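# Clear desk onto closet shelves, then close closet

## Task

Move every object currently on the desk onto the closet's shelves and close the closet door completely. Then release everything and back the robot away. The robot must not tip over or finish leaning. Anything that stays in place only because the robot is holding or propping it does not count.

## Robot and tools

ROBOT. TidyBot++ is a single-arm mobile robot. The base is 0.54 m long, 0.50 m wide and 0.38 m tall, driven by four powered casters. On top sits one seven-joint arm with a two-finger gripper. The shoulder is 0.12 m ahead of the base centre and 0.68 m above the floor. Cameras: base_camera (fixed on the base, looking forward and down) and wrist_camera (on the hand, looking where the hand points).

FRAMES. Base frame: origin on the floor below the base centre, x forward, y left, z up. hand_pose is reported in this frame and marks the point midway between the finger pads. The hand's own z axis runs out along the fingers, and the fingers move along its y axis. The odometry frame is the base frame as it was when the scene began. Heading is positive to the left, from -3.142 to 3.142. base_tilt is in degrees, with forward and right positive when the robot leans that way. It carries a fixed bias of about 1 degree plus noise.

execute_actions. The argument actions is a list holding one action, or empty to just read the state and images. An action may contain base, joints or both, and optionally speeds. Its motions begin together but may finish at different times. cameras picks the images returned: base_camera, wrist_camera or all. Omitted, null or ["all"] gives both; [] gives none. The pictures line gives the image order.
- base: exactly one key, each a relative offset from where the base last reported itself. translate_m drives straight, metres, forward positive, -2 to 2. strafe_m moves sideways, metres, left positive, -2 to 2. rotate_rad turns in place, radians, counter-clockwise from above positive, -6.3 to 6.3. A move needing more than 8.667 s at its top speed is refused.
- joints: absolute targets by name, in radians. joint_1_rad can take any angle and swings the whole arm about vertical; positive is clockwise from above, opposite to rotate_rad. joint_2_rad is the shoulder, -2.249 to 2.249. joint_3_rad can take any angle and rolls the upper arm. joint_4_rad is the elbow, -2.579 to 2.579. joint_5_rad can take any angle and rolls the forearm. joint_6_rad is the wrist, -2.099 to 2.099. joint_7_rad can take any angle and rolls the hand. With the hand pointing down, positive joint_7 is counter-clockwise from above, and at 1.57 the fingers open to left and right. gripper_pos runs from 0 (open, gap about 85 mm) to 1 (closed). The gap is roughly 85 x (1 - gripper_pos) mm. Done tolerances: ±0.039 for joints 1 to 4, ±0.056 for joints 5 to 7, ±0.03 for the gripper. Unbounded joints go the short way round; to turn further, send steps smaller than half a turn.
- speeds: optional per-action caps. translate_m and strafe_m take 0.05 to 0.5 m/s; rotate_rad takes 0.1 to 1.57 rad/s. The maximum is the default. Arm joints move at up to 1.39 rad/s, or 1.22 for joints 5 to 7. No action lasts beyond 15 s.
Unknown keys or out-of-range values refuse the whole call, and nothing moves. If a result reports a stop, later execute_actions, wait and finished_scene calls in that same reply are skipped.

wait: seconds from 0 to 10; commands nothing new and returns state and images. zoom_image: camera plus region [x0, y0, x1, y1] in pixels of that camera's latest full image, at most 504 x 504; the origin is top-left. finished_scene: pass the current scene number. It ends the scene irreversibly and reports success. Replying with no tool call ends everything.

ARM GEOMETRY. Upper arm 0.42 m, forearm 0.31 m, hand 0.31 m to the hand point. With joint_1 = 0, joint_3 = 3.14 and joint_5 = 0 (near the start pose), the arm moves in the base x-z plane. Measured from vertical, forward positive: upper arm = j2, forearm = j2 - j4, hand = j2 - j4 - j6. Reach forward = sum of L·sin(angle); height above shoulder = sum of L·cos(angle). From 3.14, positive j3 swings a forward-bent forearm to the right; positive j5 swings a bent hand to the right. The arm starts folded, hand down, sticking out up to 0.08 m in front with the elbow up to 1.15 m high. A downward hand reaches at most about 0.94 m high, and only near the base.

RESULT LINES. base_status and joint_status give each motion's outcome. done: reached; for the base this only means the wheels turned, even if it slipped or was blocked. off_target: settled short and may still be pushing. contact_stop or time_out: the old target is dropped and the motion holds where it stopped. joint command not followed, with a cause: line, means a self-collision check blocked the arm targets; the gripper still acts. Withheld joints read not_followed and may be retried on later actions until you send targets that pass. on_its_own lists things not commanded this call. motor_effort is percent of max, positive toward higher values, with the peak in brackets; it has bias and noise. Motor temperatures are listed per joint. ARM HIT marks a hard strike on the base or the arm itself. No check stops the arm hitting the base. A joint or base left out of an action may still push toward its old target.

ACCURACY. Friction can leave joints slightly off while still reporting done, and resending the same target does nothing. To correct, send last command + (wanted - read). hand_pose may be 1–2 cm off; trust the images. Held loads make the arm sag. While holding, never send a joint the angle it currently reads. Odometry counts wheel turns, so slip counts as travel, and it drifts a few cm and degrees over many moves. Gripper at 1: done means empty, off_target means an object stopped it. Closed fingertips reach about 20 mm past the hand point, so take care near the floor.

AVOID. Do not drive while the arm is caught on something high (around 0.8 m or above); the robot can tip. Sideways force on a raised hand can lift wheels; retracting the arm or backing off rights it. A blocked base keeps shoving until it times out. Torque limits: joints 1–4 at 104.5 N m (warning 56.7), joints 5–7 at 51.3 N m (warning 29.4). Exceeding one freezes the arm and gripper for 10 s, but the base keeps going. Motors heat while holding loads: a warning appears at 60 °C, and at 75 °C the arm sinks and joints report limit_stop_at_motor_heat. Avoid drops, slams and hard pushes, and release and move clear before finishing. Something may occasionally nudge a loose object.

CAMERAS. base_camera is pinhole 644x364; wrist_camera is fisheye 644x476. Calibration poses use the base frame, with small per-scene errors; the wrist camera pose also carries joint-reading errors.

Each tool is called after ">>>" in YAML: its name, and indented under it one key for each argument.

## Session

>>> execute_actions:
  actions: []

>>> execute_actions:
  actions:
    - {"joints":{"joint_4_rad":-2.04,"joint_6_rad":0.15,"gripper_pos":1}}
  cameras: ["wrist_camera"]

Scene clock: 0.00 s.
Motor temperatures (°C, as the motors report them): [23 27 19 21 23 33 32]
base_odometry: x=+0.000 y=+0.000 heading=+0.000 (m, m, rad; odometry frame)
base_tilt: forward=-0.2 right=+0.3 (deg)
base_status: not commanded
joint_positions: joint_1_rad=-0.035 joint_2_rad=-0.387 joint_3_rad=+3.144 joint_4_rad=-2.564 joint_5_rad=+0.033 joint_6_rad=-0.812 joint_7_rad=+1.565 gripper_pos=+0.000
joint_status: not commanded
motor_effort: joint_1_rad=-1 joint_2_rad=-1 joint_3_rad=+0 joint_4_rad=+12 joint_5_rad=+0 joint_6_rad=+1 joint_7_rad=+0 (%)
hand_pose: x=+0.2658 y=-0.0012 z=+0.5847 quat_wxyz=(+0.011, +0.997, +0.024, +0.076) (m; base frame)
pictures: base_camera, wrist_camera
camera_calibration (this result's frames):
wrist_camera: T_world_to_cam=[[0.0212713, -0.9997, -0.0121136, 0.000113841], [-0.990103, -0.0193829, -0.138995, 0.396435], [0.138718, 0.0149503, -0.990219, 0.675933], [0, 0, 0, 1]] pos_world=[0.298745, -0.00230753, 0.724425]
Images, in order (width x height): base_camera 644x364, wrist_camera 644x476.

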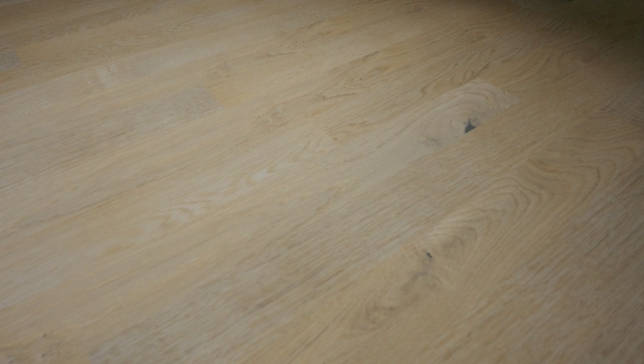

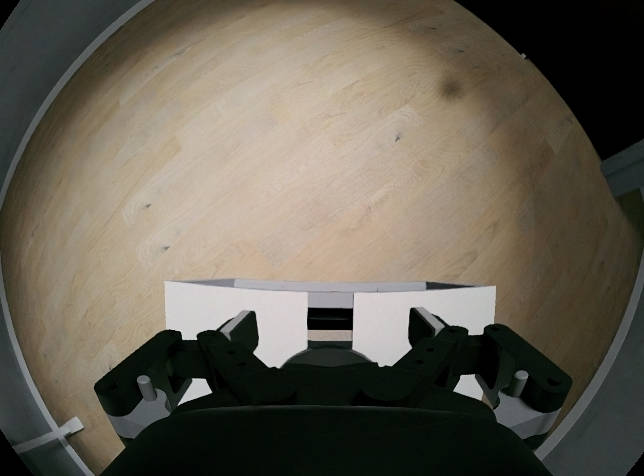

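Scene clock: 1.73 s.
Motor temperatures (°C, as the motors report them): [23 27 19 21 23 33 32]
base_odometry: x=+0.000 y=+0.000 heading=+0.000 (m, m, rad; odometry frame)
base_tilt: forward=-0.1 right=+0.3 (deg)
base_status: not commanded
joint_positions: joint_1_rad=-0.035 joint_2_rad=-0.387 joint_3_rad=+3.144 joint_4_rad=-2.054 joint_5_rad=+0.033 joint_6_rad=+0.115 joint_7_rad=+1.565 gripper_pos=+0.999
joint_status: all done
motor_effort: joint_1_rad=-1(1) joint_2_rad=-8(8) joint_3_rad=+0(0) joint_4_rad=+19(20) joint_5_rad=+0(0) joint_6_rad=+9(10) joint_7_rad=+0(1) (%)
hand_pose: x=+0.5839 y=+0.0178 z=+1.0468 quat_wxyz=(-0.004, +0.700, +0.022, +0.714) (m; base frame)
pictures: wrist_camera
camera_calibration (this result's frames):
wrist_camera: T_world_to_cam=[[0.0705652, -0.997501, -0.00361547, -0.0198445], [0.00490385, 0.00397136, -0.99998, 1.09592], [0.997495, 0.0705461, 0.00517183, -0.455305], [0, 0, 0, 1]] pos_world=[0.450191, 0.0079728, 1.09818]
Images, in order (width x height): wrist_camera 644x476.

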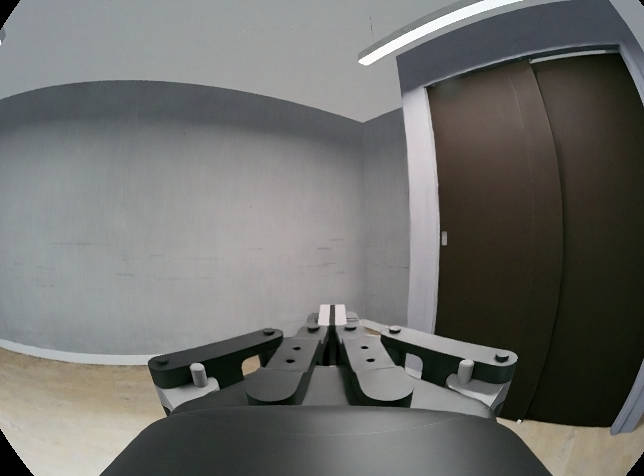

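>>> execute_actions:
  actions:
    - {"base":{"rotate_rad":-0.87}}
  cameras: []

>>> execute_actions:
  actions:
    - {"base":{"strafe_m":0.93}}
  cameras: []

>>> execute_actions:
  actions:
    - {"base":{"translate_m":0.7}}

Scene clock: 8.47 s.
Motor temperatures (°C, as the motors report them): [23 27 19 21 23 33 32]
base_odometry: x=+0.000 y=+0.000 heading=-0.870 (m, m, rad; odometry frame)
base_tilt: forward=-0.1 right=+0.3 (deg)
base_status: done
joint_positions: joint_1_rad=-0.035 joint_2_rad=-0.387 joint_3_rad=+3.147 joint_4_rad=-2.054 joint_5_rad=+0.033 joint_6_rad=+0.115 joint_7_rad=+1.565 gripper_pos=+0.999
joint_status: not commanded
motor_effort: joint_1_rad=-1(2) joint_2_rad=-7(8) joint_3_rad=+0(2) joint_4_rad=+19(19) joint_5_rad=+0(1) joint_6_rad=+9(9) joint_7_rad=-1(1) (%)
hand_pose: x=+0.5840 y=+0.0156 z=+1.0469 quat_wxyz=(-0.003, +0.700, +0.021, +0.714) (m; base frame)
pictures: none
No camera images: the call's "cameras" was empty. Leave "cameras" out to get every camera's image.

Scene clock: 11.70 s.
Motor temperatures (°C, as the motors report them): [23 27 19 21 23 33 32]
base_odometry: x=+0.711 y=+0.599 heading=-0.870 (m, m, rad; odometry frame)
base_tilt: forward=-0.2 right=+0.3 (deg)
base_status: done
joint_positions: joint_1_rad=-0.035 joint_2_rad=-0.387 joint_3_rad=+3.146 joint_4_rad=-2.054 joint_5_rad=+0.033 joint_6_rad=+0.115 joint_7_rad=+1.565 gripper_pos=+0.999
joint_status: not commanded
motor_effort: joint_1_rad=-1(2) joint_2_rad=-8(9) joint_3_rad=+0(2) joint_4_rad=+19(19) joint_5_rad=+0(1) joint_6_rad=+9(10) joint_7_rad=+0(1) (%)
hand_pose: x=+0.5840 y=+0.0165 z=+1.0469 quat_wxyz=(-0.003, +0.700, +0.021, +0.714) (m; base frame)
pictures: none
No camera images: the call's "cameras" was empty. Leave "cameras" out to get every camera's image.

Scene clock: 14.47 s.
Motor temperatures (°C, as the motors report them): [23 27 19 21 23 33 32]
base_odometry: x=+1.163 y=+0.064 heading=-0.870 (m, m, rad; odometry frame)
base_tilt: forward=-0.1 right=+0.3 (deg)
base_status: done
joint_positions: joint_1_rad=-0.035 joint_2_rad=-0.386 joint_3_rad=+3.146 joint_4_rad=-2.054 joint_5_rad=+0.033 joint_6_rad=+0.115 joint_7_rad=+1.565 gripper_pos=+0.999
joint_status: not commanded
motor_effort: joint_1_rad=-1(2) joint_2_rad=-8(10) joint_3_rad=+0(0) joint_4_rad=+19(20) joint_5_rad=-1(0) joint_6_rad=+9(10) joint_7_rad=-1(1) (%)
hand_pose: x=+0.5846 y=+0.0165 z=+1.0462 quat_wxyz=(-0.003, +0.701, +0.021, +0.713) (m; base frame)
pictures: base_camera, wrist_camera
camera_calibration (this result's frames):
wrist_camera: T_world_to_cam=[[0.0684468, -0.997644, -0.004528, -0.0189755], [0.0034256, 0.00477363, -0.999983, 1.09612], [0.997649, 0.0684301, 0.00374427, -0.454485], [0, 0, 0, 1]] pos_world=[0.45096, 0.00693718, 1.09771]
Images, in order (width x height): base_camera 644x364, wrist_camera 644x476.

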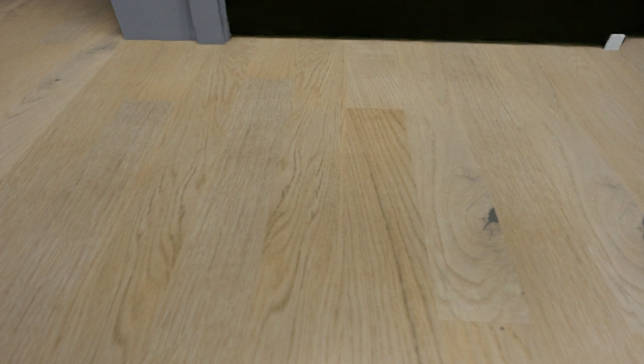

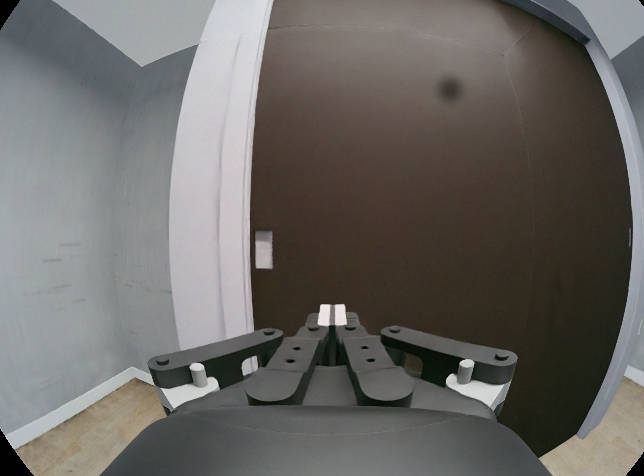

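>>> execute_actions:
  actions:
    - {"base":{"rotate_rad":-0.03}}
  cameras: []

>>> execute_actions:
  actions:
    - {"base":{"strafe_m":0.16}}
  cameras: []

>>> execute_actions:
  actions:
    - {"base":{"translate_m":0.3}}

Scene clock: 18.97 s.
Motor temperatures (°C, as the motors report them): [23 27 19 21 23 33 32]
base_odometry: x=+1.163 y=+0.064 heading=-0.899 (m, m, rad; odometry frame)
base_tilt: forward=-0.2 right=+0.3 (deg)
base_status: done
joint_positions: joint_1_rad=-0.035 joint_2_rad=-0.386 joint_3_rad=+3.146 joint_4_rad=-2.054 joint_5_rad=+0.033 joint_6_rad=+0.115 joint_7_rad=+1.565 gripper_pos=+0.999
joint_status: not commanded
motor_effort: joint_1_rad=-1(0) joint_2_rad=-7(8) joint_3_rad=+0(2) joint_4_rad=+19(20) joint_5_rad=+0(0) joint_6_rad=+10(9) joint_7_rad=-1(1) (%)
hand_pose: x=+0.5846 y=+0.0164 z=+1.0462 quat_wxyz=(-0.003, +0.701, +0.021, +0.713) (m; base frame)
pictures: none
No camera images: the call's "cameras" was empty. Leave "cameras" out to get every camera's image.

Scene clock: 20.47 s.
Motor temperatures (°C, as the motors report them): [23 27 19 21 23 33 32]
base_odometry: x=+1.288 y=+0.164 heading=-0.900 (m, m, rad; odometry frame)
base_tilt: forward=-0.1 right=+0.3 (deg)
base_status: done
joint_positions: joint_1_rad=-0.035 joint_2_rad=-0.386 joint_3_rad=+3.141 joint_4_rad=-2.054 joint_5_rad=+0.033 joint_6_rad=+0.115 joint_7_rad=+1.565 gripper_pos=+0.999
joint_status: not commanded
motor_effort: joint_1_rad=-1(0) joint_2_rad=-8(9) joint_3_rad=+0(3) joint_4_rad=+19(20) joint_5_rad=+0(0) joint_6_rad=+9(9) joint_7_rad=-1(0) (%)
hand_pose: x=+0.5845 y=+0.0189 z=+1.0462 quat_wxyz=(-0.004, +0.701, +0.023, +0.713) (m; base frame)
pictures: none
No camera images: the call's "cameras" was empty. Leave "cameras" out to get every camera's image.

Scene clock: 22.40 s.
Motor temperatures (°C, as the motors report them): [23 27 19 21 23 33 32]
base_odometry: x=+1.475 y=-0.071 heading=-0.899 (m, m, rad; odometry frame)
base_tilt: forward=-0.1 right=+0.3 (deg)
base_status: done
joint_positions: joint_1_rad=-0.035 joint_2_rad=-0.381 joint_3_rad=+3.141 joint_4_rad=-2.054 joint_5_rad=+0.033 joint_6_rad=+0.115 joint_7_rad=+1.565 gripper_pos=+0.999
joint_status: not commanded
motor_effort: joint_1_rad=-1(1) joint_2_rad=-8(11) joint_3_rad=+0(0) joint_4_rad=+19(20) joint_5_rad=+0(1) joint_6_rad=+9(10) joint_7_rad=+0(1) (%)
hand_pose: x=+0.5860 y=+0.0190 z=+1.0445 quat_wxyz=(-0.004, +0.702, +0.023, +0.712) (m; base frame)
pictures: base_camera, wrist_camera
camera_calibration (this result's frames):
wrist_camera: T_world_to_cam=[[0.0724166, -0.99737, -0.00304709, -0.0204656], [-0.0001148, 0.00304677, -0.999995, 1.09655], [0.997374, 0.0724166, 0.000106138, -0.45216], [0, 0, 0, 1]] pos_world=[0.452581, 0.00899117, 1.09653]
Images, in order (width x height): base_camera 644x364, wrist_camera 644x476.

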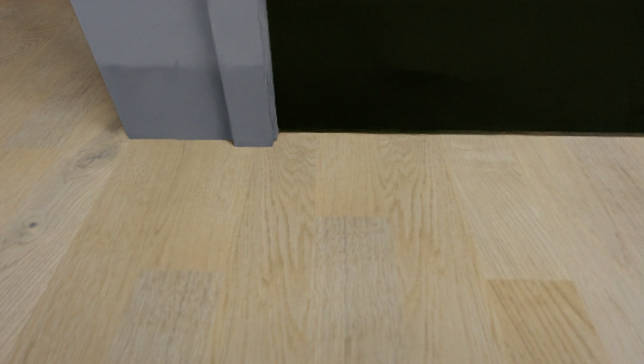

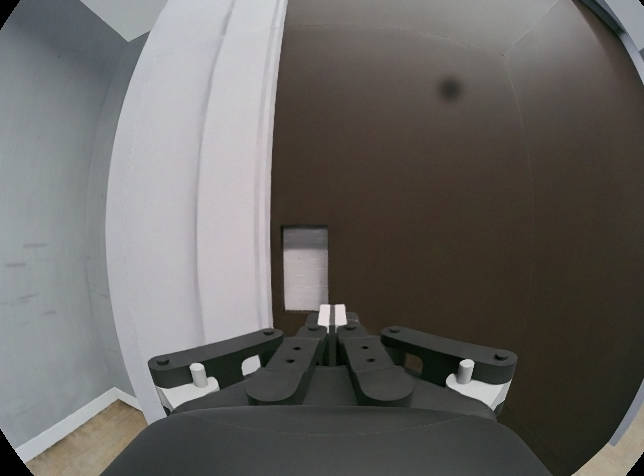

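Raise ~1.5 cm, left 2.3 cm.

>>> execute_actions:
  actions:
    - {"base":{"strafe_m":0.024},"joints":{"joint_4_rad":-2.015}}
  cameras: []

>>> execute_actions:
  actions:
    - {"base":{"translate_m":0.08},"speeds":{"translate_m":0.06}}
  cameras: ["wrist_camera"]

Scene clock: 26.30 s.
Motor temperatures (°C, as the motors report them): [23 27 19 21 23 33 32]
base_odometry: x=+1.494 y=-0.056 heading=-0.899 (m, m, rad; odometry frame)
base_tilt: forward=-0.1 right=+0.3 (deg)
base_status: done
joint_positions: joint_1_rad=-0.035 joint_2_rad=-0.381 joint_3_rad=+3.140 joint_4_rad=-2.031 joint_5_rad=+0.033 joint_6_rad=+0.115 joint_7_rad=+1.565 gripper_pos=+0.999
joint_status: all done
motor_effort: joint_1_rad=-1(2) joint_2_rad=-8(9) joint_3_rad=+0(2) joint_4_rad=+19(20) joint_5_rad=-1(1) joint_6_rad=+9(10) joint_7_rad=+0(1) (%)
hand_pose: x=+0.5864 y=+0.0196 z=+1.0589 quat_wxyz=(-0.004, +0.694, +0.024, +0.720) (m; base frame)
pictures: none
No camera images: the call's "cameras" was empty. Leave "cameras" out to get every camera's image.

Scene clock: 28.13 s.
Motor temperatures (°C, as the motors report them): [23 27 19 21 23 33 32]
base_odometry: x=+1.544 y=-0.119 heading=-0.899 (m, m, rad; odometry frame)
base_tilt: forward=-0.1 right=+0.3 (deg)
base_status: done
joint_positions: joint_1_rad=-0.035 joint_2_rad=-0.384 joint_3_rad=+3.140 joint_4_rad=-2.031 joint_5_rad=+0.033 joint_6_rad=+0.115 joint_7_rad=+1.565 gripper_pos=+0.999
joint_status: not commanded
motor_effort: joint_1_rad=-1(1) joint_2_rad=-8(11) joint_3_rad=+0(0) joint_4_rad=+19(20) joint_5_rad=+0(1) joint_6_rad=+9(10) joint_7_rad=-1(1) (%)
hand_pose: x=+0.5856 y=+0.0196 z=+1.0601 quat_wxyz=(-0.004, +0.693, +0.024, +0.721) (m; base frame)
pictures: wrist_camera
camera_calibration (this result's frames):
wrist_camera: T_world_to_cam=[[0.0735, -0.997294, -0.00168423, -0.0218554], [0.0254656, 0.00356504, -0.999669, 1.09679], [0.99697, 0.0734328, 0.0256587, -0.478697], [0, 0, 0, 1]] pos_world=[0.450922, 0.00944566, 1.10867]
Images, in order (width x height): wrist_camera 644x476.

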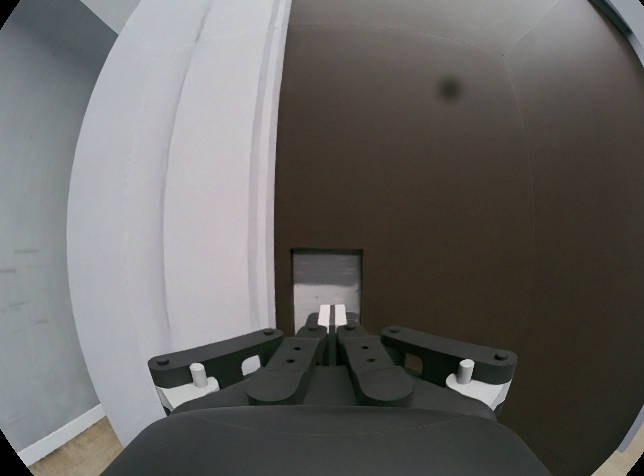

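>>> execute_actions:
  actions:
    - {"base":{"translate_m":0.008}}
  cameras: []

>>> execute_actions:
  actions:
    - {"base":{"strafe_m":-0.6},"speeds":{"strafe_m":0.15}}

>>> execute_actions:
  actions:
    - {"base":{"translate_m":-0.9}}
  cameras: ["wrist_camera"]

>>> execute_actions:
  actions:
    - {"base":{"rotate_rad":3.14},"joints":{"gripper_pos":0,"joint_6_rad":-0.2}}
  cameras: ["wrist_camera"]

Scene clock: 33.77 s.
Motor temperatures (°C, as the motors report them): [23 27 19 21 23 33 32]
base_odometry: x=+1.549 y=-0.125 heading=-0.899 (m, m, rad; odometry frame)
base_tilt: forward=-0.1 right=+0.3 (deg)
base_status: done
joint_positions: joint_1_rad=-0.035 joint_2_rad=-0.387 joint_3_rad=+3.140 joint_4_rad=-2.030 joint_5_rad=+0.033 joint_6_rad=+0.116 joint_7_rad=+1.565 gripper_pos=+0.999
joint_status: not commanded
motor_effort: joint_1_rad=-1(0) joint_2_rad=-8(11) joint_3_rad=+0(2) joint_4_rad=+19(22) joint_5_rad=+0(0) joint_6_rad=+9(11) joint_7_rad=-1(1) (%)
hand_pose: x=+0.5843 y=+0.0196 z=+1.0622 quat_wxyz=(-0.004, +0.691, +0.023, +0.722) (m; base frame)
pictures: none
No camera images: the call's "cameras" was empty. Leave "cameras" out to get every camera's image.

Scene clock: 38.50 s.
Motor temperatures (°C, as the motors report them): [23 27 19 21 23 33 32]
base_odometry: x=+1.080 y=-0.499 heading=-0.899 (m, m, rad; odometry frame)
base_tilt: forward=-0.2 right=+0.3 (deg)
base_status: done
joint_positions: joint_1_rad=-0.050 joint_2_rad=-0.392 joint_3_rad=+3.140 joint_4_rad=-2.030 joint_5_rad=+0.033 joint_6_rad=+0.116 joint_7_rad=+1.565 gripper_pos=+0.999
joint_status: not commanded
motor_effort: joint_1_rad=-1(12) joint_2_rad=-6(8) joint_3_rad=+0(16) joint_4_rad=+19(22) joint_5_rad=-1(2) joint_6_rad=+9(11) joint_7_rad=-1(0) (%)
hand_pose: x=+0.5820 y=+0.0268 z=+1.0646 quat_wxyz=(-0.010, +0.689, +0.029, +0.724) (m; base frame)
pictures: base_camera, wrist_camera
camera_calibration (this result's frames):
wrist_camera: T_world_to_cam=[[0.0890604, -0.996026, -0.001143, -0.024091], [0.0350668, 0.00428238, -0.999376, 1.09544], [0.995409, 0.0889648, 0.0353089, -0.48544], [0, 0, 0, 1]] pos_world=[0.446944, 0.0145008, 1.11187]
Images, in order (width x height): base_camera 644x364, wrist_camera 644x476.

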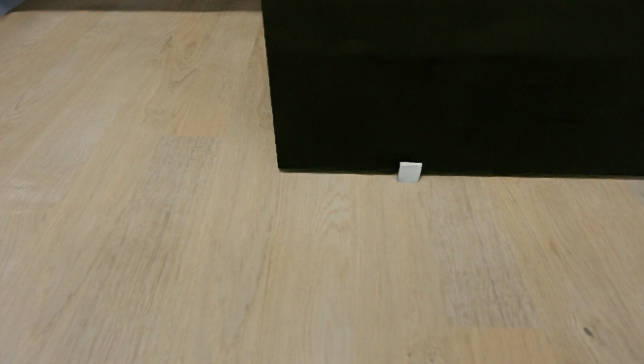

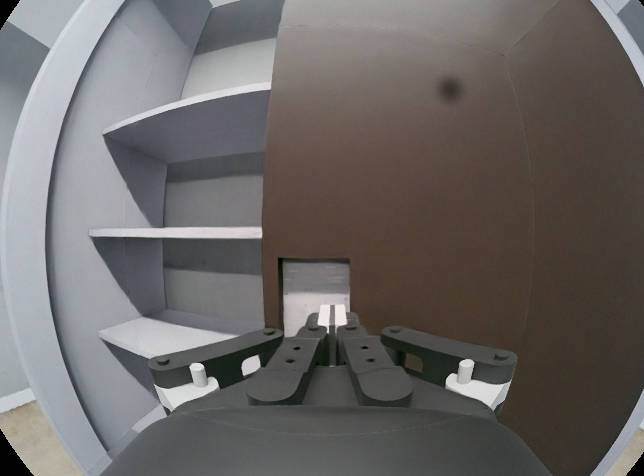

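Scene clock: 41.67 s.
Motor temperatures (°C, as the motors report them): [23 26 19 21 23 33 32]
base_odometry: x=+0.519 y=+0.205 heading=-0.899 (m, m, rad; odometry frame)
base_tilt: forward=-0.2 right=+0.3 (deg)
base_status: done
joint_positions: joint_1_rad=-0.050 joint_2_rad=-0.388 joint_3_rad=+3.140 joint_4_rad=-2.030 joint_5_rad=+0.033 joint_6_rad=+0.116 joint_7_rad=+1.565 gripper_pos=+0.999
joint_status: not commanded
motor_effort: joint_1_rad=-1(2) joint_2_rad=-8(10) joint_3_rad=+0(1) joint_4_rad=+19(19) joint_5_rad=+0(1) joint_6_rad=+9(10) joint_7_rad=-1(1) (%)
hand_pose: x=+0.5836 y=+0.0269 z=+1.0628 quat_wxyz=(-0.010, +0.691, +0.029, +0.723) (m; base frame)
pictures: wrist_camera
camera_calibration (this result's frames):
wrist_camera: T_world_to_cam=[[0.089056, -0.996026, -0.00130028, -0.0239878], [0.0310354, 0.00407975, -0.99951, 1.09605], [0.995543, 0.088972, 0.0312754, -0.48283], [0, 0, 0, 1]] pos_world=[0.448798, 0.0145943, 1.11059]
Images, in order (width x height): wrist_camera 644x476.

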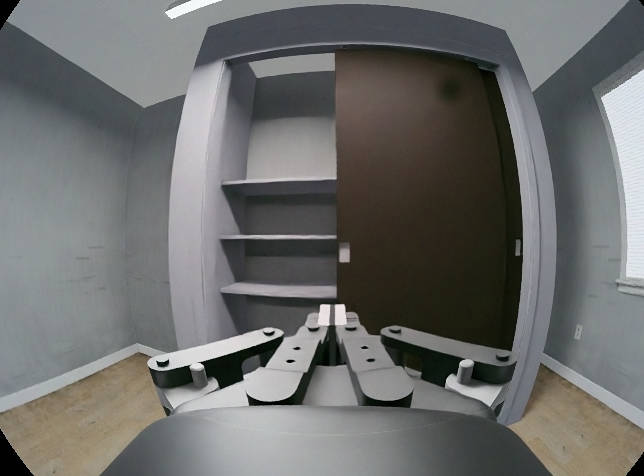

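Scene clock: 45.00 s.
Motor temperatures (°C, as the motors report them): [23 26 19 21 23 33 32]
base_odometry: x=+0.519 y=+0.205 heading=+2.241 (m, m, rad; odometry frame)
base_tilt: forward=-0.1 right=+0.3 (deg)
base_status: done
joint_positions: joint_1_rad=-0.050 joint_2_rad=-0.386 joint_3_rad=+3.142 joint_4_rad=-2.023 joint_5_rad=+0.033 joint_6_rad=-0.179 joint_7_rad=+1.565 gripper_pos=+0.000
joint_status: all done
motor_effort: joint_1_rad=-1(2) joint_2_rad=-8(9) joint_3_rad=+0(2) joint_4_rad=+19(20) joint_5_rad=+0(0) joint_6_rad=+9(11) joint_7_rad=-1(1) (%)
hand_pose: x=+0.5757 y=+0.0221 z=+0.9748 quat_wxyz=(-0.005, +0.788, +0.028, +0.615) (m; base frame)
pictures: wrist_camera
camera_calibration (this result's frames):
wrist_camera: T_world_to_cam=[[0.075208, -0.997111, -0.0106351, -0.0110479], [-0.256325, -0.0090244, -0.966548, 1.142], [0.96366, 0.0754182, -0.256264, -0.172852], [0, 0, 0, 1]] pos_world=[0.460125, 0.0123261, 1.05938]
Images, in order (width x height): wrist_camera 644x476.

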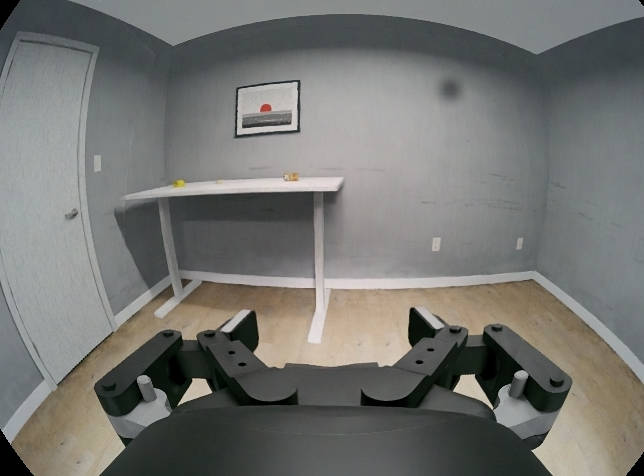

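>>> execute_actions:
  actions:
    - {"base":{"strafe_m":0.36},"joints":{"joint_1_rad":0.0,"joint_2_rad":0.3,"joint_4_rad":-0.68,"joint_5_rad":-0.01,"joint_6_rad":-1.2}}
  cameras: []

>>> execute_actions:
  actions:
    - {"base":{"translate_m":0.95}}
  cameras: ["wrist_camera"]

>>> execute_actions:
  actions:
    - {"base":{"translate_m":0.2}}

Scene clock: 51.70 s.
Motor temperatures (°C, as the motors report them): [23 26 19 22 23 33 32]
base_odometry: x=+0.237 y=-0.019 heading=+2.242 (m, m, rad; odometry frame)
base_tilt: forward=-0.2 right=+0.3 (deg)
base_status: done
joint_positions: joint_1_rad=-0.023 joint_2_rad=+0.288 joint_3_rad=+3.140 joint_4_rad=-0.700 joint_5_rad=+0.013 joint_6_rad=-1.157 joint_7_rad=+1.565 gripper_pos=+0.000
joint_status: all done
motor_effort: joint_1_rad=-1(1) joint_2_rad=-28(28) joint_3_rad=+0(2) joint_4_rad=+15(19) joint_5_rad=+1(0) joint_6_rad=+8(10) joint_7_rad=-1(1) (%)
hand_pose: x=+0.7621 y=+0.0136 z=+1.0894 quat_wxyz=(-0.001, +0.878, +0.008, +0.478) (m; base frame)
pictures: none
No camera images: the call's "cameras" was empty. Leave "cameras" out to get every camera's image.

Scene clock: 54.97 s.
Motor temperatures (°C, as the motors report them): [23 26 19 22 23 33 32]
base_odometry: x=-0.354 y=+0.725 heading=+2.242 (m, m, rad; odometry frame)
base_tilt: forward=-0.2 right=+0.3 (deg)
base_status: done
joint_positions: joint_1_rad=-0.022 joint_2_rad=+0.301 joint_3_rad=+3.140 joint_4_rad=-0.697 joint_5_rad=+0.012 joint_6_rad=-1.161 joint_7_rad=+1.565 gripper_pos=+0.000
joint_status: not commanded
motor_effort: joint_1_rad=-1(0) joint_2_rad=-28(31) joint_3_rad=+0(1) joint_4_rad=+16(17) joint_5_rad=+0(0) joint_6_rad=+8(8) joint_7_rad=-1(1) (%)
hand_pose: x=+0.7668 y=+0.0135 z=+1.0814 quat_wxyz=(-0.001, +0.882, +0.008, +0.472) (m; base frame)
pictures: wrist_camera
camera_calibration (this result's frames):
wrist_camera: T_world_to_cam=[[0.0255498, -0.99889, -0.0395653, 0.0365251], [-0.565615, 0.0181891, -0.824469, 1.37702], [0.824273, 0.0434437, -0.564523, 0.111659], [0, 0, 0, 1]] pos_world=[0.685894, 0.00658689, 1.19979]
Images, in order (width x height): wrist_camera 644x476.

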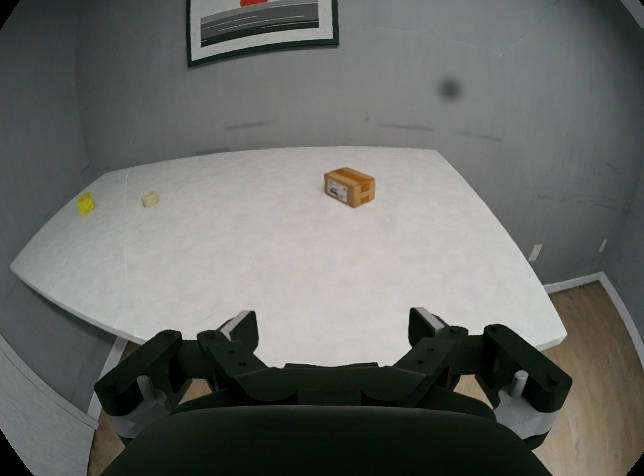

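Scene clock: 56.60 s.
Motor temperatures (°C, as the motors report them): [23 26 19 22 23 33 32]
base_odometry: x=-0.479 y=+0.881 heading=+2.243 (m, m, rad; odometry frame)
base_tilt: forward=-0.2 right=+0.3 (deg)
base_status: done
joint_positions: joint_1_rad=-0.022 joint_2_rad=+0.307 joint_3_rad=+3.140 joint_4_rad=-0.696 joint_5_rad=+0.011 joint_6_rad=-1.162 joint_7_rad=+1.565 gripper_pos=+0.000
joint_status: not commanded
motor_effort: joint_1_rad=-1(1) joint_2_rad=-28(32) joint_3_rad=+0(2) joint_4_rad=+16(16) joint_5_rad=-1(0) joint_6_rad=+8(8) joint_7_rad=+0(0) (%)
hand_pose: x=+0.7690 y=+0.0135 z=+1.0778 quat_wxyz=(-0.002, +0.883, +0.008, +0.469) (m; base frame)
pictures: base_camera, wrist_camera
camera_calibration (this result's frames):
wrist_camera: T_world_to_cam=[[0.0252039, -0.998889, -0.0398218, 0.0368331], [-0.570463, 0.0183409, -0.821119, 1.37545], [0.820937, 0.0434122, -0.569367, 0.115604], [0, 0, 0, 1]] pos_world=[0.688812, 0.00654653, 1.1967]
Images, in order (width x height): base_camera 644x364, wrist_camera 644x476.

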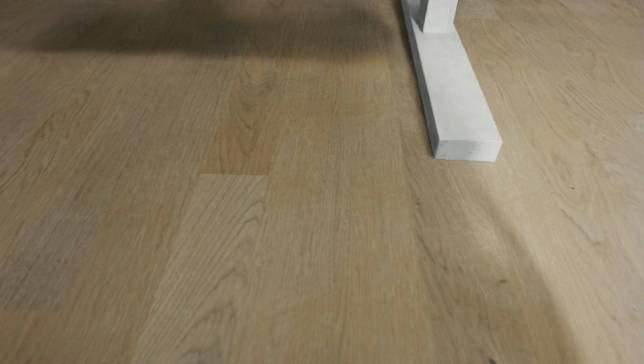

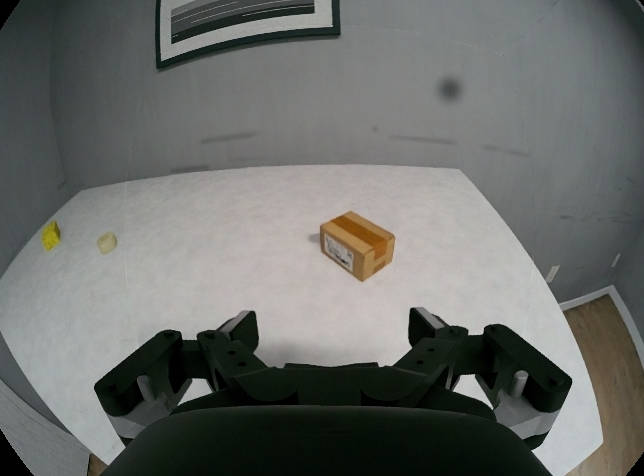

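>>> execute_actions:
  actions:
    - {"base":{"rotate_rad":0.76}}
  cameras: []

>>> execute_actions:
  actions:
    - {"base":{"translate_m":-0.33}}
  cameras: []

>>> execute_actions:
  actions:
    - {"base":{"strafe_m":-0.705},"joints":{"joint_2_rad":0.46,"joint_4_rad":-0.835,"joint_6_rad":-0.74}}

Scene clock: 64.37 s.
Motor temperatures (°C, as the motors report them): [23 27 19 22 23 33 32]
base_odometry: x=-0.479 y=+0.881 heading=+3.002 (m, m, rad; odometry frame)
base_tilt: forward=-0.1 right=+0.3 (deg)
base_status: done
joint_positions: joint_1_rad=-0.011 joint_2_rad=+0.307 joint_3_rad=+3.138 joint_4_rad=-0.696 joint_5_rad=+0.006 joint_6_rad=-1.162 joint_7_rad=+1.565 gripper_pos=+0.000
joint_status: not commanded
motor_effort: joint_1_rad=-1(3) joint_2_rad=-28(31) joint_3_rad=+0(2) joint_4_rad=+15(16) joint_5_rad=-1(1) joint_6_rad=+8(8) joint_7_rad=-1(1) (%)
hand_pose: x=+0.7690 y=+0.0087 z=+1.0778 quat_wxyz=(-0.002, +0.883, +0.003, +0.469) (m; base frame)
pictures: none
No camera images: the call's "cameras" was empty. Leave "cameras" out to get every camera's image.

Scene clock: 66.37 s.
Motor temperatures (°C, as the motors report them): [23 27 19 22 23 33 32]
base_odometry: x=-0.152 y=+0.836 heading=+3.003 (m, m, rad; odometry frame)
base_tilt: forward=-0.1 right=+0.3 (deg)
base_status: done
joint_positions: joint_1_rad=-0.011 joint_2_rad=+0.295 joint_3_rad=+3.138 joint_4_rad=-0.695 joint_5_rad=+0.006 joint_6_rad=-1.162 joint_7_rad=+1.565 gripper_pos=+0.000
joint_status: not commanded
motor_effort: joint_1_rad=-1(2) joint_2_rad=-29(33) joint_3_rad=-1(1) joint_4_rad=+16(17) joint_5_rad=-1(0) joint_6_rad=+8(8) joint_7_rad=-1(0) (%)
hand_pose: x=+0.7641 y=+0.0086 z=+1.0862 quat_wxyz=(-0.002, +0.880, +0.003, +0.475) (m; base frame)
pictures: none
No camera images: the call's "cameras" was empty. Leave "cameras" out to get every camera's image.

Scene clock: 69.17 s.
Motor temperatures (°C, as the motors report them): [23 27 19 22 23 33 32]
base_odometry: x=-0.054 y=+1.534 heading=+3.002 (m, m, rad; odometry frame)
base_tilt: forward=-0.1 right=+0.3 (deg)
base_status: done
joint_positions: joint_1_rad=-0.006 joint_2_rad=+0.465 joint_3_rad=+3.140 joint_4_rad=-0.828 joint_5_rad=+0.005 joint_6_rad=-0.778 joint_7_rad=+1.565 gripper_pos=+0.000
joint_status: all done
motor_effort: joint_1_rad=-2(4) joint_2_rad=-35(42) joint_3_rad=-1(2) joint_4_rad=+18(21) joint_5_rad=+0(0) joint_6_rad=+8(10) joint_7_rad=-1(1) (%)
hand_pose: x=+0.8831 y=+0.0060 z=+0.9949 quat_wxyz=(-0.001, +0.860, +0.001, +0.510) (m; base frame)
pictures: base_camera, wrist_camera
camera_calibration (this result's frames):
wrist_camera: T_world_to_cam=[[0.018353, -0.998881, -0.0435882, 0.0329721], [-0.490795, 0.0289812, -0.870793, 1.35163], [0.871082, 0.0373745, -0.489714, -0.148449], [0, 0, 0, 1]] pos_world=[0.792078, -0.000688369, 1.10573]
Images, in order (width x height): base_camera 644x364, wrist_camera 644x476.

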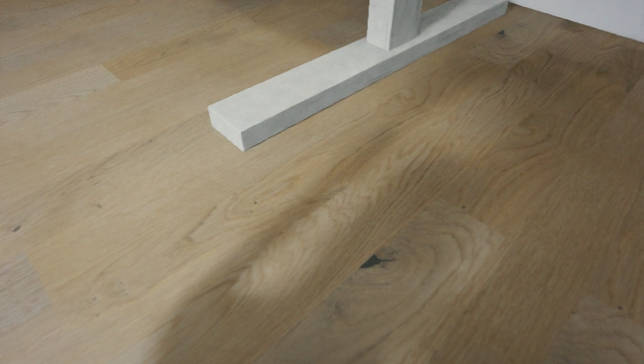

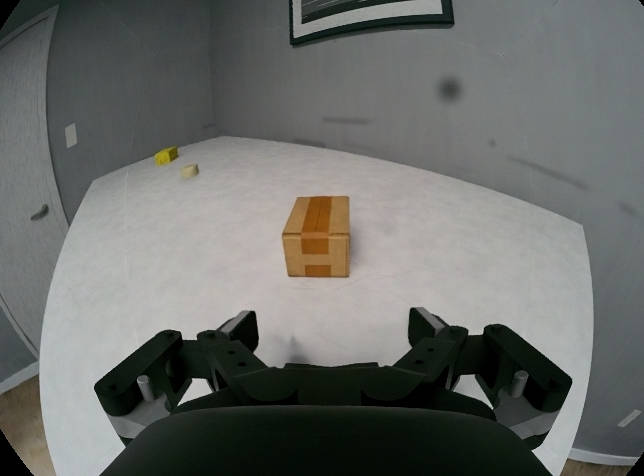

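>>> execute_actions:
  actions:
    - {"base":{"strafe_m":0.017},"joints":{"joint_2_rad":0.495}}
  cameras: []

>>> execute_actions:
  actions:
    - {"base":{"translate_m":0.13},"speeds":{"translate_m":0.15}}
  cameras: ["wrist_camera"]

>>> execute_actions:
  actions:
    - {"joints":{"gripper_pos":1}}
  cameras: ["wrist_camera"]

Scene clock: 75.27 s.
Motor temperatures (°C, as the motors report them): [23 27 19 22 23 33 32]
base_odometry: x=-0.056 y=+1.517 heading=+3.002 (m, m, rad; odometry frame)
base_tilt: forward=-0.1 right=+0.3 (deg)
base_status: done
joint_positions: joint_1_rad=-0.007 joint_2_rad=+0.487 joint_3_rad=+3.140 joint_4_rad=-0.828 joint_5_rad=+0.005 joint_6_rad=-0.778 joint_7_rad=+1.565 gripper_pos=+0.000
joint_status: all done
motor_effort: joint_1_rad=+0(4) joint_2_rad=-37(38) joint_3_rad=+0(3) joint_4_rad=+18(18) joint_5_rad=+0(0) joint_6_rad=+8(9) joint_7_rad=-1(1) (%)
hand_pose: x=+0.8899 y=+0.0066 z=+0.9776 quat_wxyz=(-0.001, +0.866, +0.002, +0.501) (m; base frame)
pictures: none
No camera images: the call's "cameras" was empty. Leave "cameras" out to get every camera's image.

Scene clock: 76.80 s.
Motor temperatures (°C, as the motors report them): [23 27 19 22 23 33 32]
base_odometry: x=-0.185 y=+1.536 heading=+3.002 (m, m, rad; odometry frame)
base_tilt: forward=-0.1 right=+0.3 (deg)
base_status: done
joint_positions: joint_1_rad=-0.007 joint_2_rad=+0.494 joint_3_rad=+3.140 joint_4_rad=-0.828 joint_5_rad=+0.005 joint_6_rad=-0.777 joint_7_rad=+1.565 gripper_pos=+0.000
joint_status: not commanded
motor_effort: joint_1_rad=-1(2) joint_2_rad=-37(39) joint_3_rad=+0(1) joint_4_rad=+18(19) joint_5_rad=-1(1) joint_6_rad=+8(9) joint_7_rad=-1(1) (%)
hand_pose: x=+0.8919 y=+0.0067 z=+0.9730 quat_wxyz=(-0.001, +0.867, +0.002, +0.498) (m; base frame)
pictures: wrist_camera
camera_calibration (this result's frames):
wrist_camera: T_world_to_cam=[[0.0178492, -0.998884, -0.0437303, 0.0331126], [-0.515154, 0.0282971, -0.85663, 1.34475], [0.856912, 0.037818, -0.514074, -0.130523], [0, 0, 0, 1]] pos_world=[0.804012, -0.0000408867, 1.08631]
Images, in order (width x height): wrist_camera 644x476.

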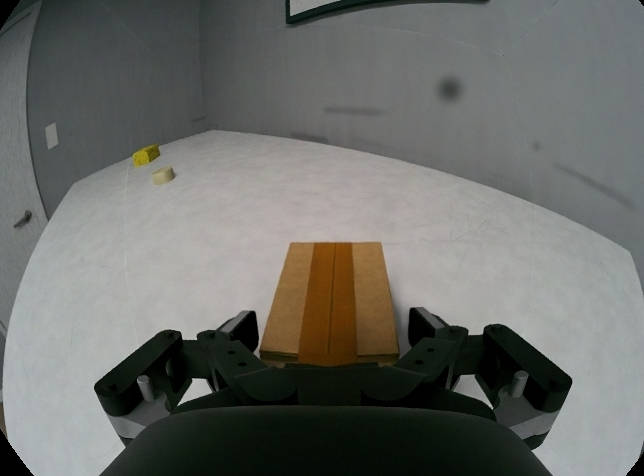

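Scene clock: 77.90 s.
Motor temperatures (°C, as the motors report them): [23 27 19 22 23 33 32]
base_odometry: x=-0.185 y=+1.536 heading=+3.002 (m, m, rad; odometry frame)
base_tilt: forward=-0.1 right=+0.3 (deg)
base_status: not commanded
joint_positions: joint_1_rad=-0.007 joint_2_rad=+0.493 joint_3_rad=+3.140 joint_4_rad=-0.828 joint_5_rad=+0.005 joint_6_rad=-0.776 joint_7_rad=+1.565 gripper_pos=+0.345
joint_status: gripper_pos off_target (ended at +0.345, target +1.000)
motor_effort: joint_1_rad=-1(1) joint_2_rad=-37(37) joint_3_rad=+0(0) joint_4_rad=+17(18) joint_5_rad=+0(1) joint_6_rad=+8(8) joint_7_rad=+0(1) (%)
hand_pose: x=+0.8919 y=+0.0067 z=+0.9734 quat_wxyz=(-0.001, +0.867, +0.002, +0.498) (m; base frame)
pictures: wrist_camera
camera_calibration (this result's frames):
wrist_camera: T_world_to_cam=[[0.0178942, -0.998884, -0.0437202, 0.0330824], [-0.514327, 0.0283019, -0.857127, 1.34487], [0.857407, 0.0378241, -0.513246, -0.131548], [0, 0, 0, 1]] pos_world=[0.803901, -0.0000412565, 1.08665]
Images, in order (width x height): wrist_camera 644x476.

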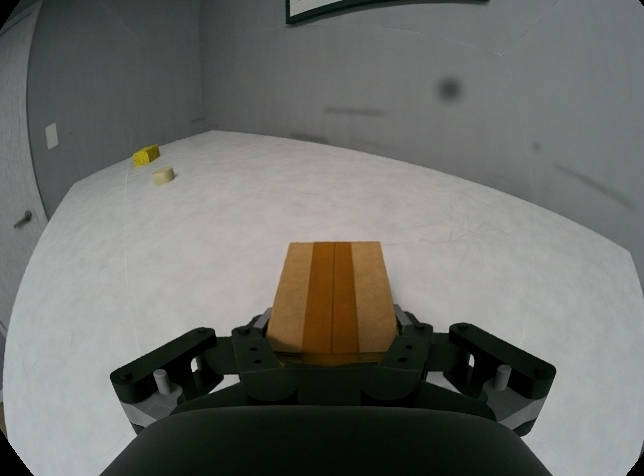

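>>> execute_actions:
  actions:
    - {"joints":{"joint_2_rad":0.3}}
  cameras: []

>>> execute_actions:
  actions:
    - {"base":{"rotate_rad":2.448}}
  cameras: []

>>> execute_actions:
  actions:
    - {"base":{"translate_m":1.9},"joints":{"joint_2_rad":0.425,"joint_4_rad":-1.205,"joint_6_rad":-0.36}}

Scene clock: 85.57 s.
Motor temperatures (°C, as the motors report them): [23 27 19 22 23 33 32]
base_odometry: x=-0.185 y=+1.536 heading=+3.002 (m, m, rad; odometry frame)
base_tilt: forward=-0.1 right=+0.3 (deg)
base_status: not commanded
joint_positions: joint_1_rad=-0.007 joint_2_rad=+0.301 joint_3_rad=+3.140 joint_4_rad=-0.833 joint_5_rad=+0.005 joint_6_rad=-0.776 joint_7_rad=+1.565 gripper_pos=+0.345
joint_status: all done
motor_effort: joint_1_rad=-1(1) joint_2_rad=-31(42) joint_3_rad=+0(1) joint_4_rad=+18(20) joint_5_rad=+0(0) joint_6_rad=+10(10) joint_7_rad=+0(1) (%)
hand_pose: x=+0.8220 y=+0.0061 z=+1.1132 quat_wxyz=(-0.002, +0.816, +0.002, +0.578) (m; base frame)
pictures: none
No camera images: the call's "cameras" was empty. Leave "cameras" out to get every camera's image.

Scene clock: 88.50 s.
Motor temperatures (°C, as the motors report them): [23 27 19 22 23 33 32]
base_odometry: x=-0.185 y=+1.536 heading=-0.834 (m, m, rad; odometry frame)
base_tilt: forward=-0.1 right=+0.3 (deg)
base_status: done
joint_positions: joint_1_rad=-0.004 joint_2_rad=+0.322 joint_3_rad=+3.141 joint_4_rad=-0.833 joint_5_rad=+0.005 joint_6_rad=-0.776 joint_7_rad=+1.565 gripper_pos=+0.345
joint_status: not commanded
motor_effort: joint_1_rad=-1(4) joint_2_rad=-32(37) joint_3_rad=-1(3) joint_4_rad=+18(19) joint_5_rad=+0(0) joint_6_rad=+10(10) joint_7_rad=+0(1) (%)
hand_pose: x=+0.8308 y=+0.0036 z=+1.0984 quat_wxyz=(+0.000, +0.822, +0.000, +0.569) (m; base frame)
pictures: none
No camera images: the call's "cameras" was empty. Leave "cameras" out to get every camera's image.

Scene clock: 93.67 s.
Motor temperatures (°C, as the motors report them): [23 27 19 22 23 33 32]
base_odometry: x=+1.094 y=+0.130 heading=-0.833 (m, m, rad; odometry frame)
base_tilt: forward=-0.1 right=+0.3 (deg)
base_status: done
joint_positions: joint_1_rad=-0.004 joint_2_rad=+0.437 joint_3_rad=+3.141 joint_4_rad=-1.201 joint_5_rad=+0.005 joint_6_rad=-0.405 joint_7_rad=+1.565 gripper_pos=+0.345
joint_status: all done
motor_effort: joint_1_rad=-1(2) joint_2_rad=-37(40) joint_3_rad=+0(1) joint_4_rad=+20(21) joint_5_rad=-1(1) joint_6_rad=+9(11) joint_7_rad=-1(1) (%)
hand_pose: x=+0.8880 y=+0.0044 z=+0.9005 quat_wxyz=(-0.001, +0.853, +0.001, +0.522) (m; base frame)
pictures: base_camera, wrist_camera
camera_calibration (this result's frames):
wrist_camera: T_world_to_cam=[[0.0184579, -0.998929, -0.0424264, 0.0260269], [-0.466097, 0.0289437, -0.88426, 1.26211], [0.884541, 0.0360964, -0.465064, -0.233016], [0, 0, 0, 1]] pos_world=[0.7939, -0.00212021, 1.00877]
Images, in order (width x height): base_camera 644x364, wrist_camera 644x476.

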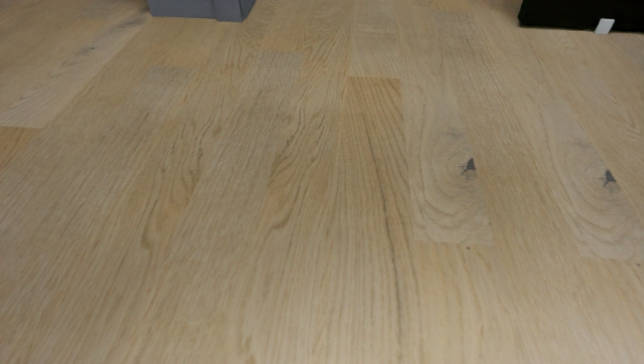

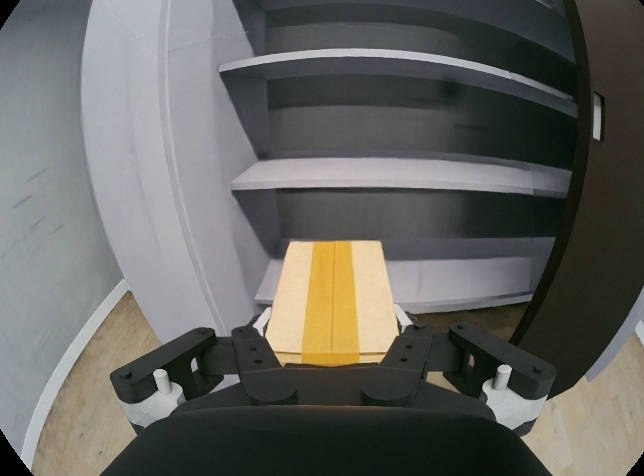

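>>> execute_actions:
  actions:
    - {"base":{"translate_m":0.57},"speeds":{"translate_m":0.35}}
  cameras: ["wrist_camera"]

>>> execute_actions:
  actions:
    - {"joints":{"joint_2_rad":0.495}}
  cameras: ["wrist_camera"]

Scene clock: 100.60 s.
Motor temperatures (°C, as the motors report them): [23 27 19 22 23 33 32]
base_odometry: x=+1.478 y=-0.291 heading=-0.832 (m, m, rad; odometry frame)
base_tilt: forward=-0.1 right=+0.3 (deg)
base_status: done
joint_positions: joint_1_rad=-0.004 joint_2_rad=+0.434 joint_3_rad=+3.141 joint_4_rad=-1.201 joint_5_rad=+0.005 joint_6_rad=-0.404 joint_7_rad=+1.565 gripper_pos=+0.345
joint_status: not commanded
motor_effort: joint_1_rad=-1(3) joint_2_rad=-38(40) joint_3_rad=-1(2) joint_4_rad=+19(20) joint_5_rad=+0(0) joint_6_rad=+9(10) joint_7_rad=-1(1) (%)
hand_pose: x=+0.8876 y=+0.0044 z=+0.9029 quat_wxyz=(-0.001, +0.852, +0.001, +0.524) (m; base frame)
pictures: wrist_camera
camera_calibration (this result's frames):
wrist_camera: T_world_to_cam=[[0.018621, -0.998928, -0.0423746, 0.0259427], [-0.462798, 0.0289567, -0.885991, 1.26262], [0.886268, 0.0361089, -0.461763, -0.236048], [0, 0, 0, 1]] pos_world=[0.793057, -0.00212307, 1.01077]
Images, in order (width x height): wrist_camera 644x476.

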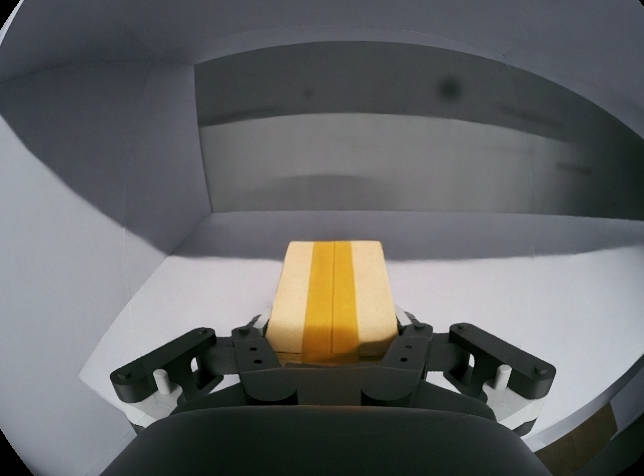

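Scene clock: 101.47 s.
Motor temperatures (°C, as the motors report them): [23 27 19 22 23 33 32]
base_odometry: x=+1.478 y=-0.291 heading=-0.832 (m, m, rad; odometry frame)
base_tilt: forward=-0.1 right=+0.3 (deg)
base_status: not commanded
joint_positions: joint_1_rad=-0.004 joint_2_rad=+0.490 joint_3_rad=+3.141 joint_4_rad=-1.200 joint_5_rad=+0.005 joint_6_rad=-0.396 joint_7_rad=+1.565 gripper_pos=+0.345
joint_status: all done
motor_effort: joint_1_rad=-1(2) joint_2_rad=-39(40) joint_3_rad=-1(1) joint_4_rad=+20(20) joint_5_rad=+0(1) joint_6_rad=+9(9) joint_7_rad=-1(1) (%)
hand_pose: x=+0.8999 y=+0.0044 z=+0.8621 quat_wxyz=(-0.001, +0.864, +0.001, +0.503) (m; base frame)
pictures: wrist_camera
camera_calibration (this result's frames):
wrist_camera: T_world_to_cam=[[0.0166215, -0.998936, -0.0430165, 0.0264019], [-0.504544, 0.0287636, -0.862907, 1.24985], [0.863226, 0.0360465, -0.503529, -0.20909], [0, 0, 0, 1]] pos_world=[0.810656, -0.00203925, 0.974353]
Images, in order (width x height): wrist_camera 644x476.

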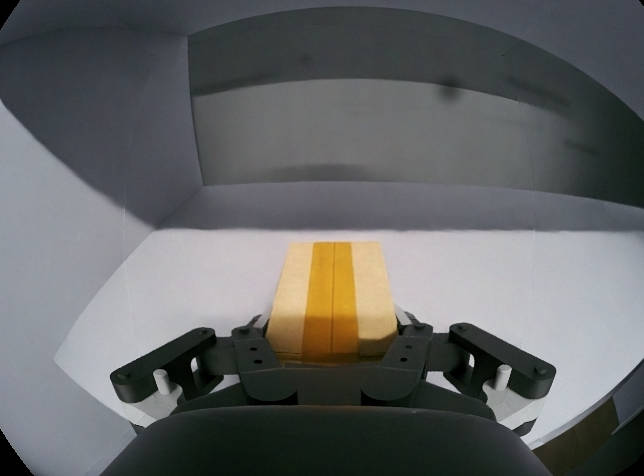

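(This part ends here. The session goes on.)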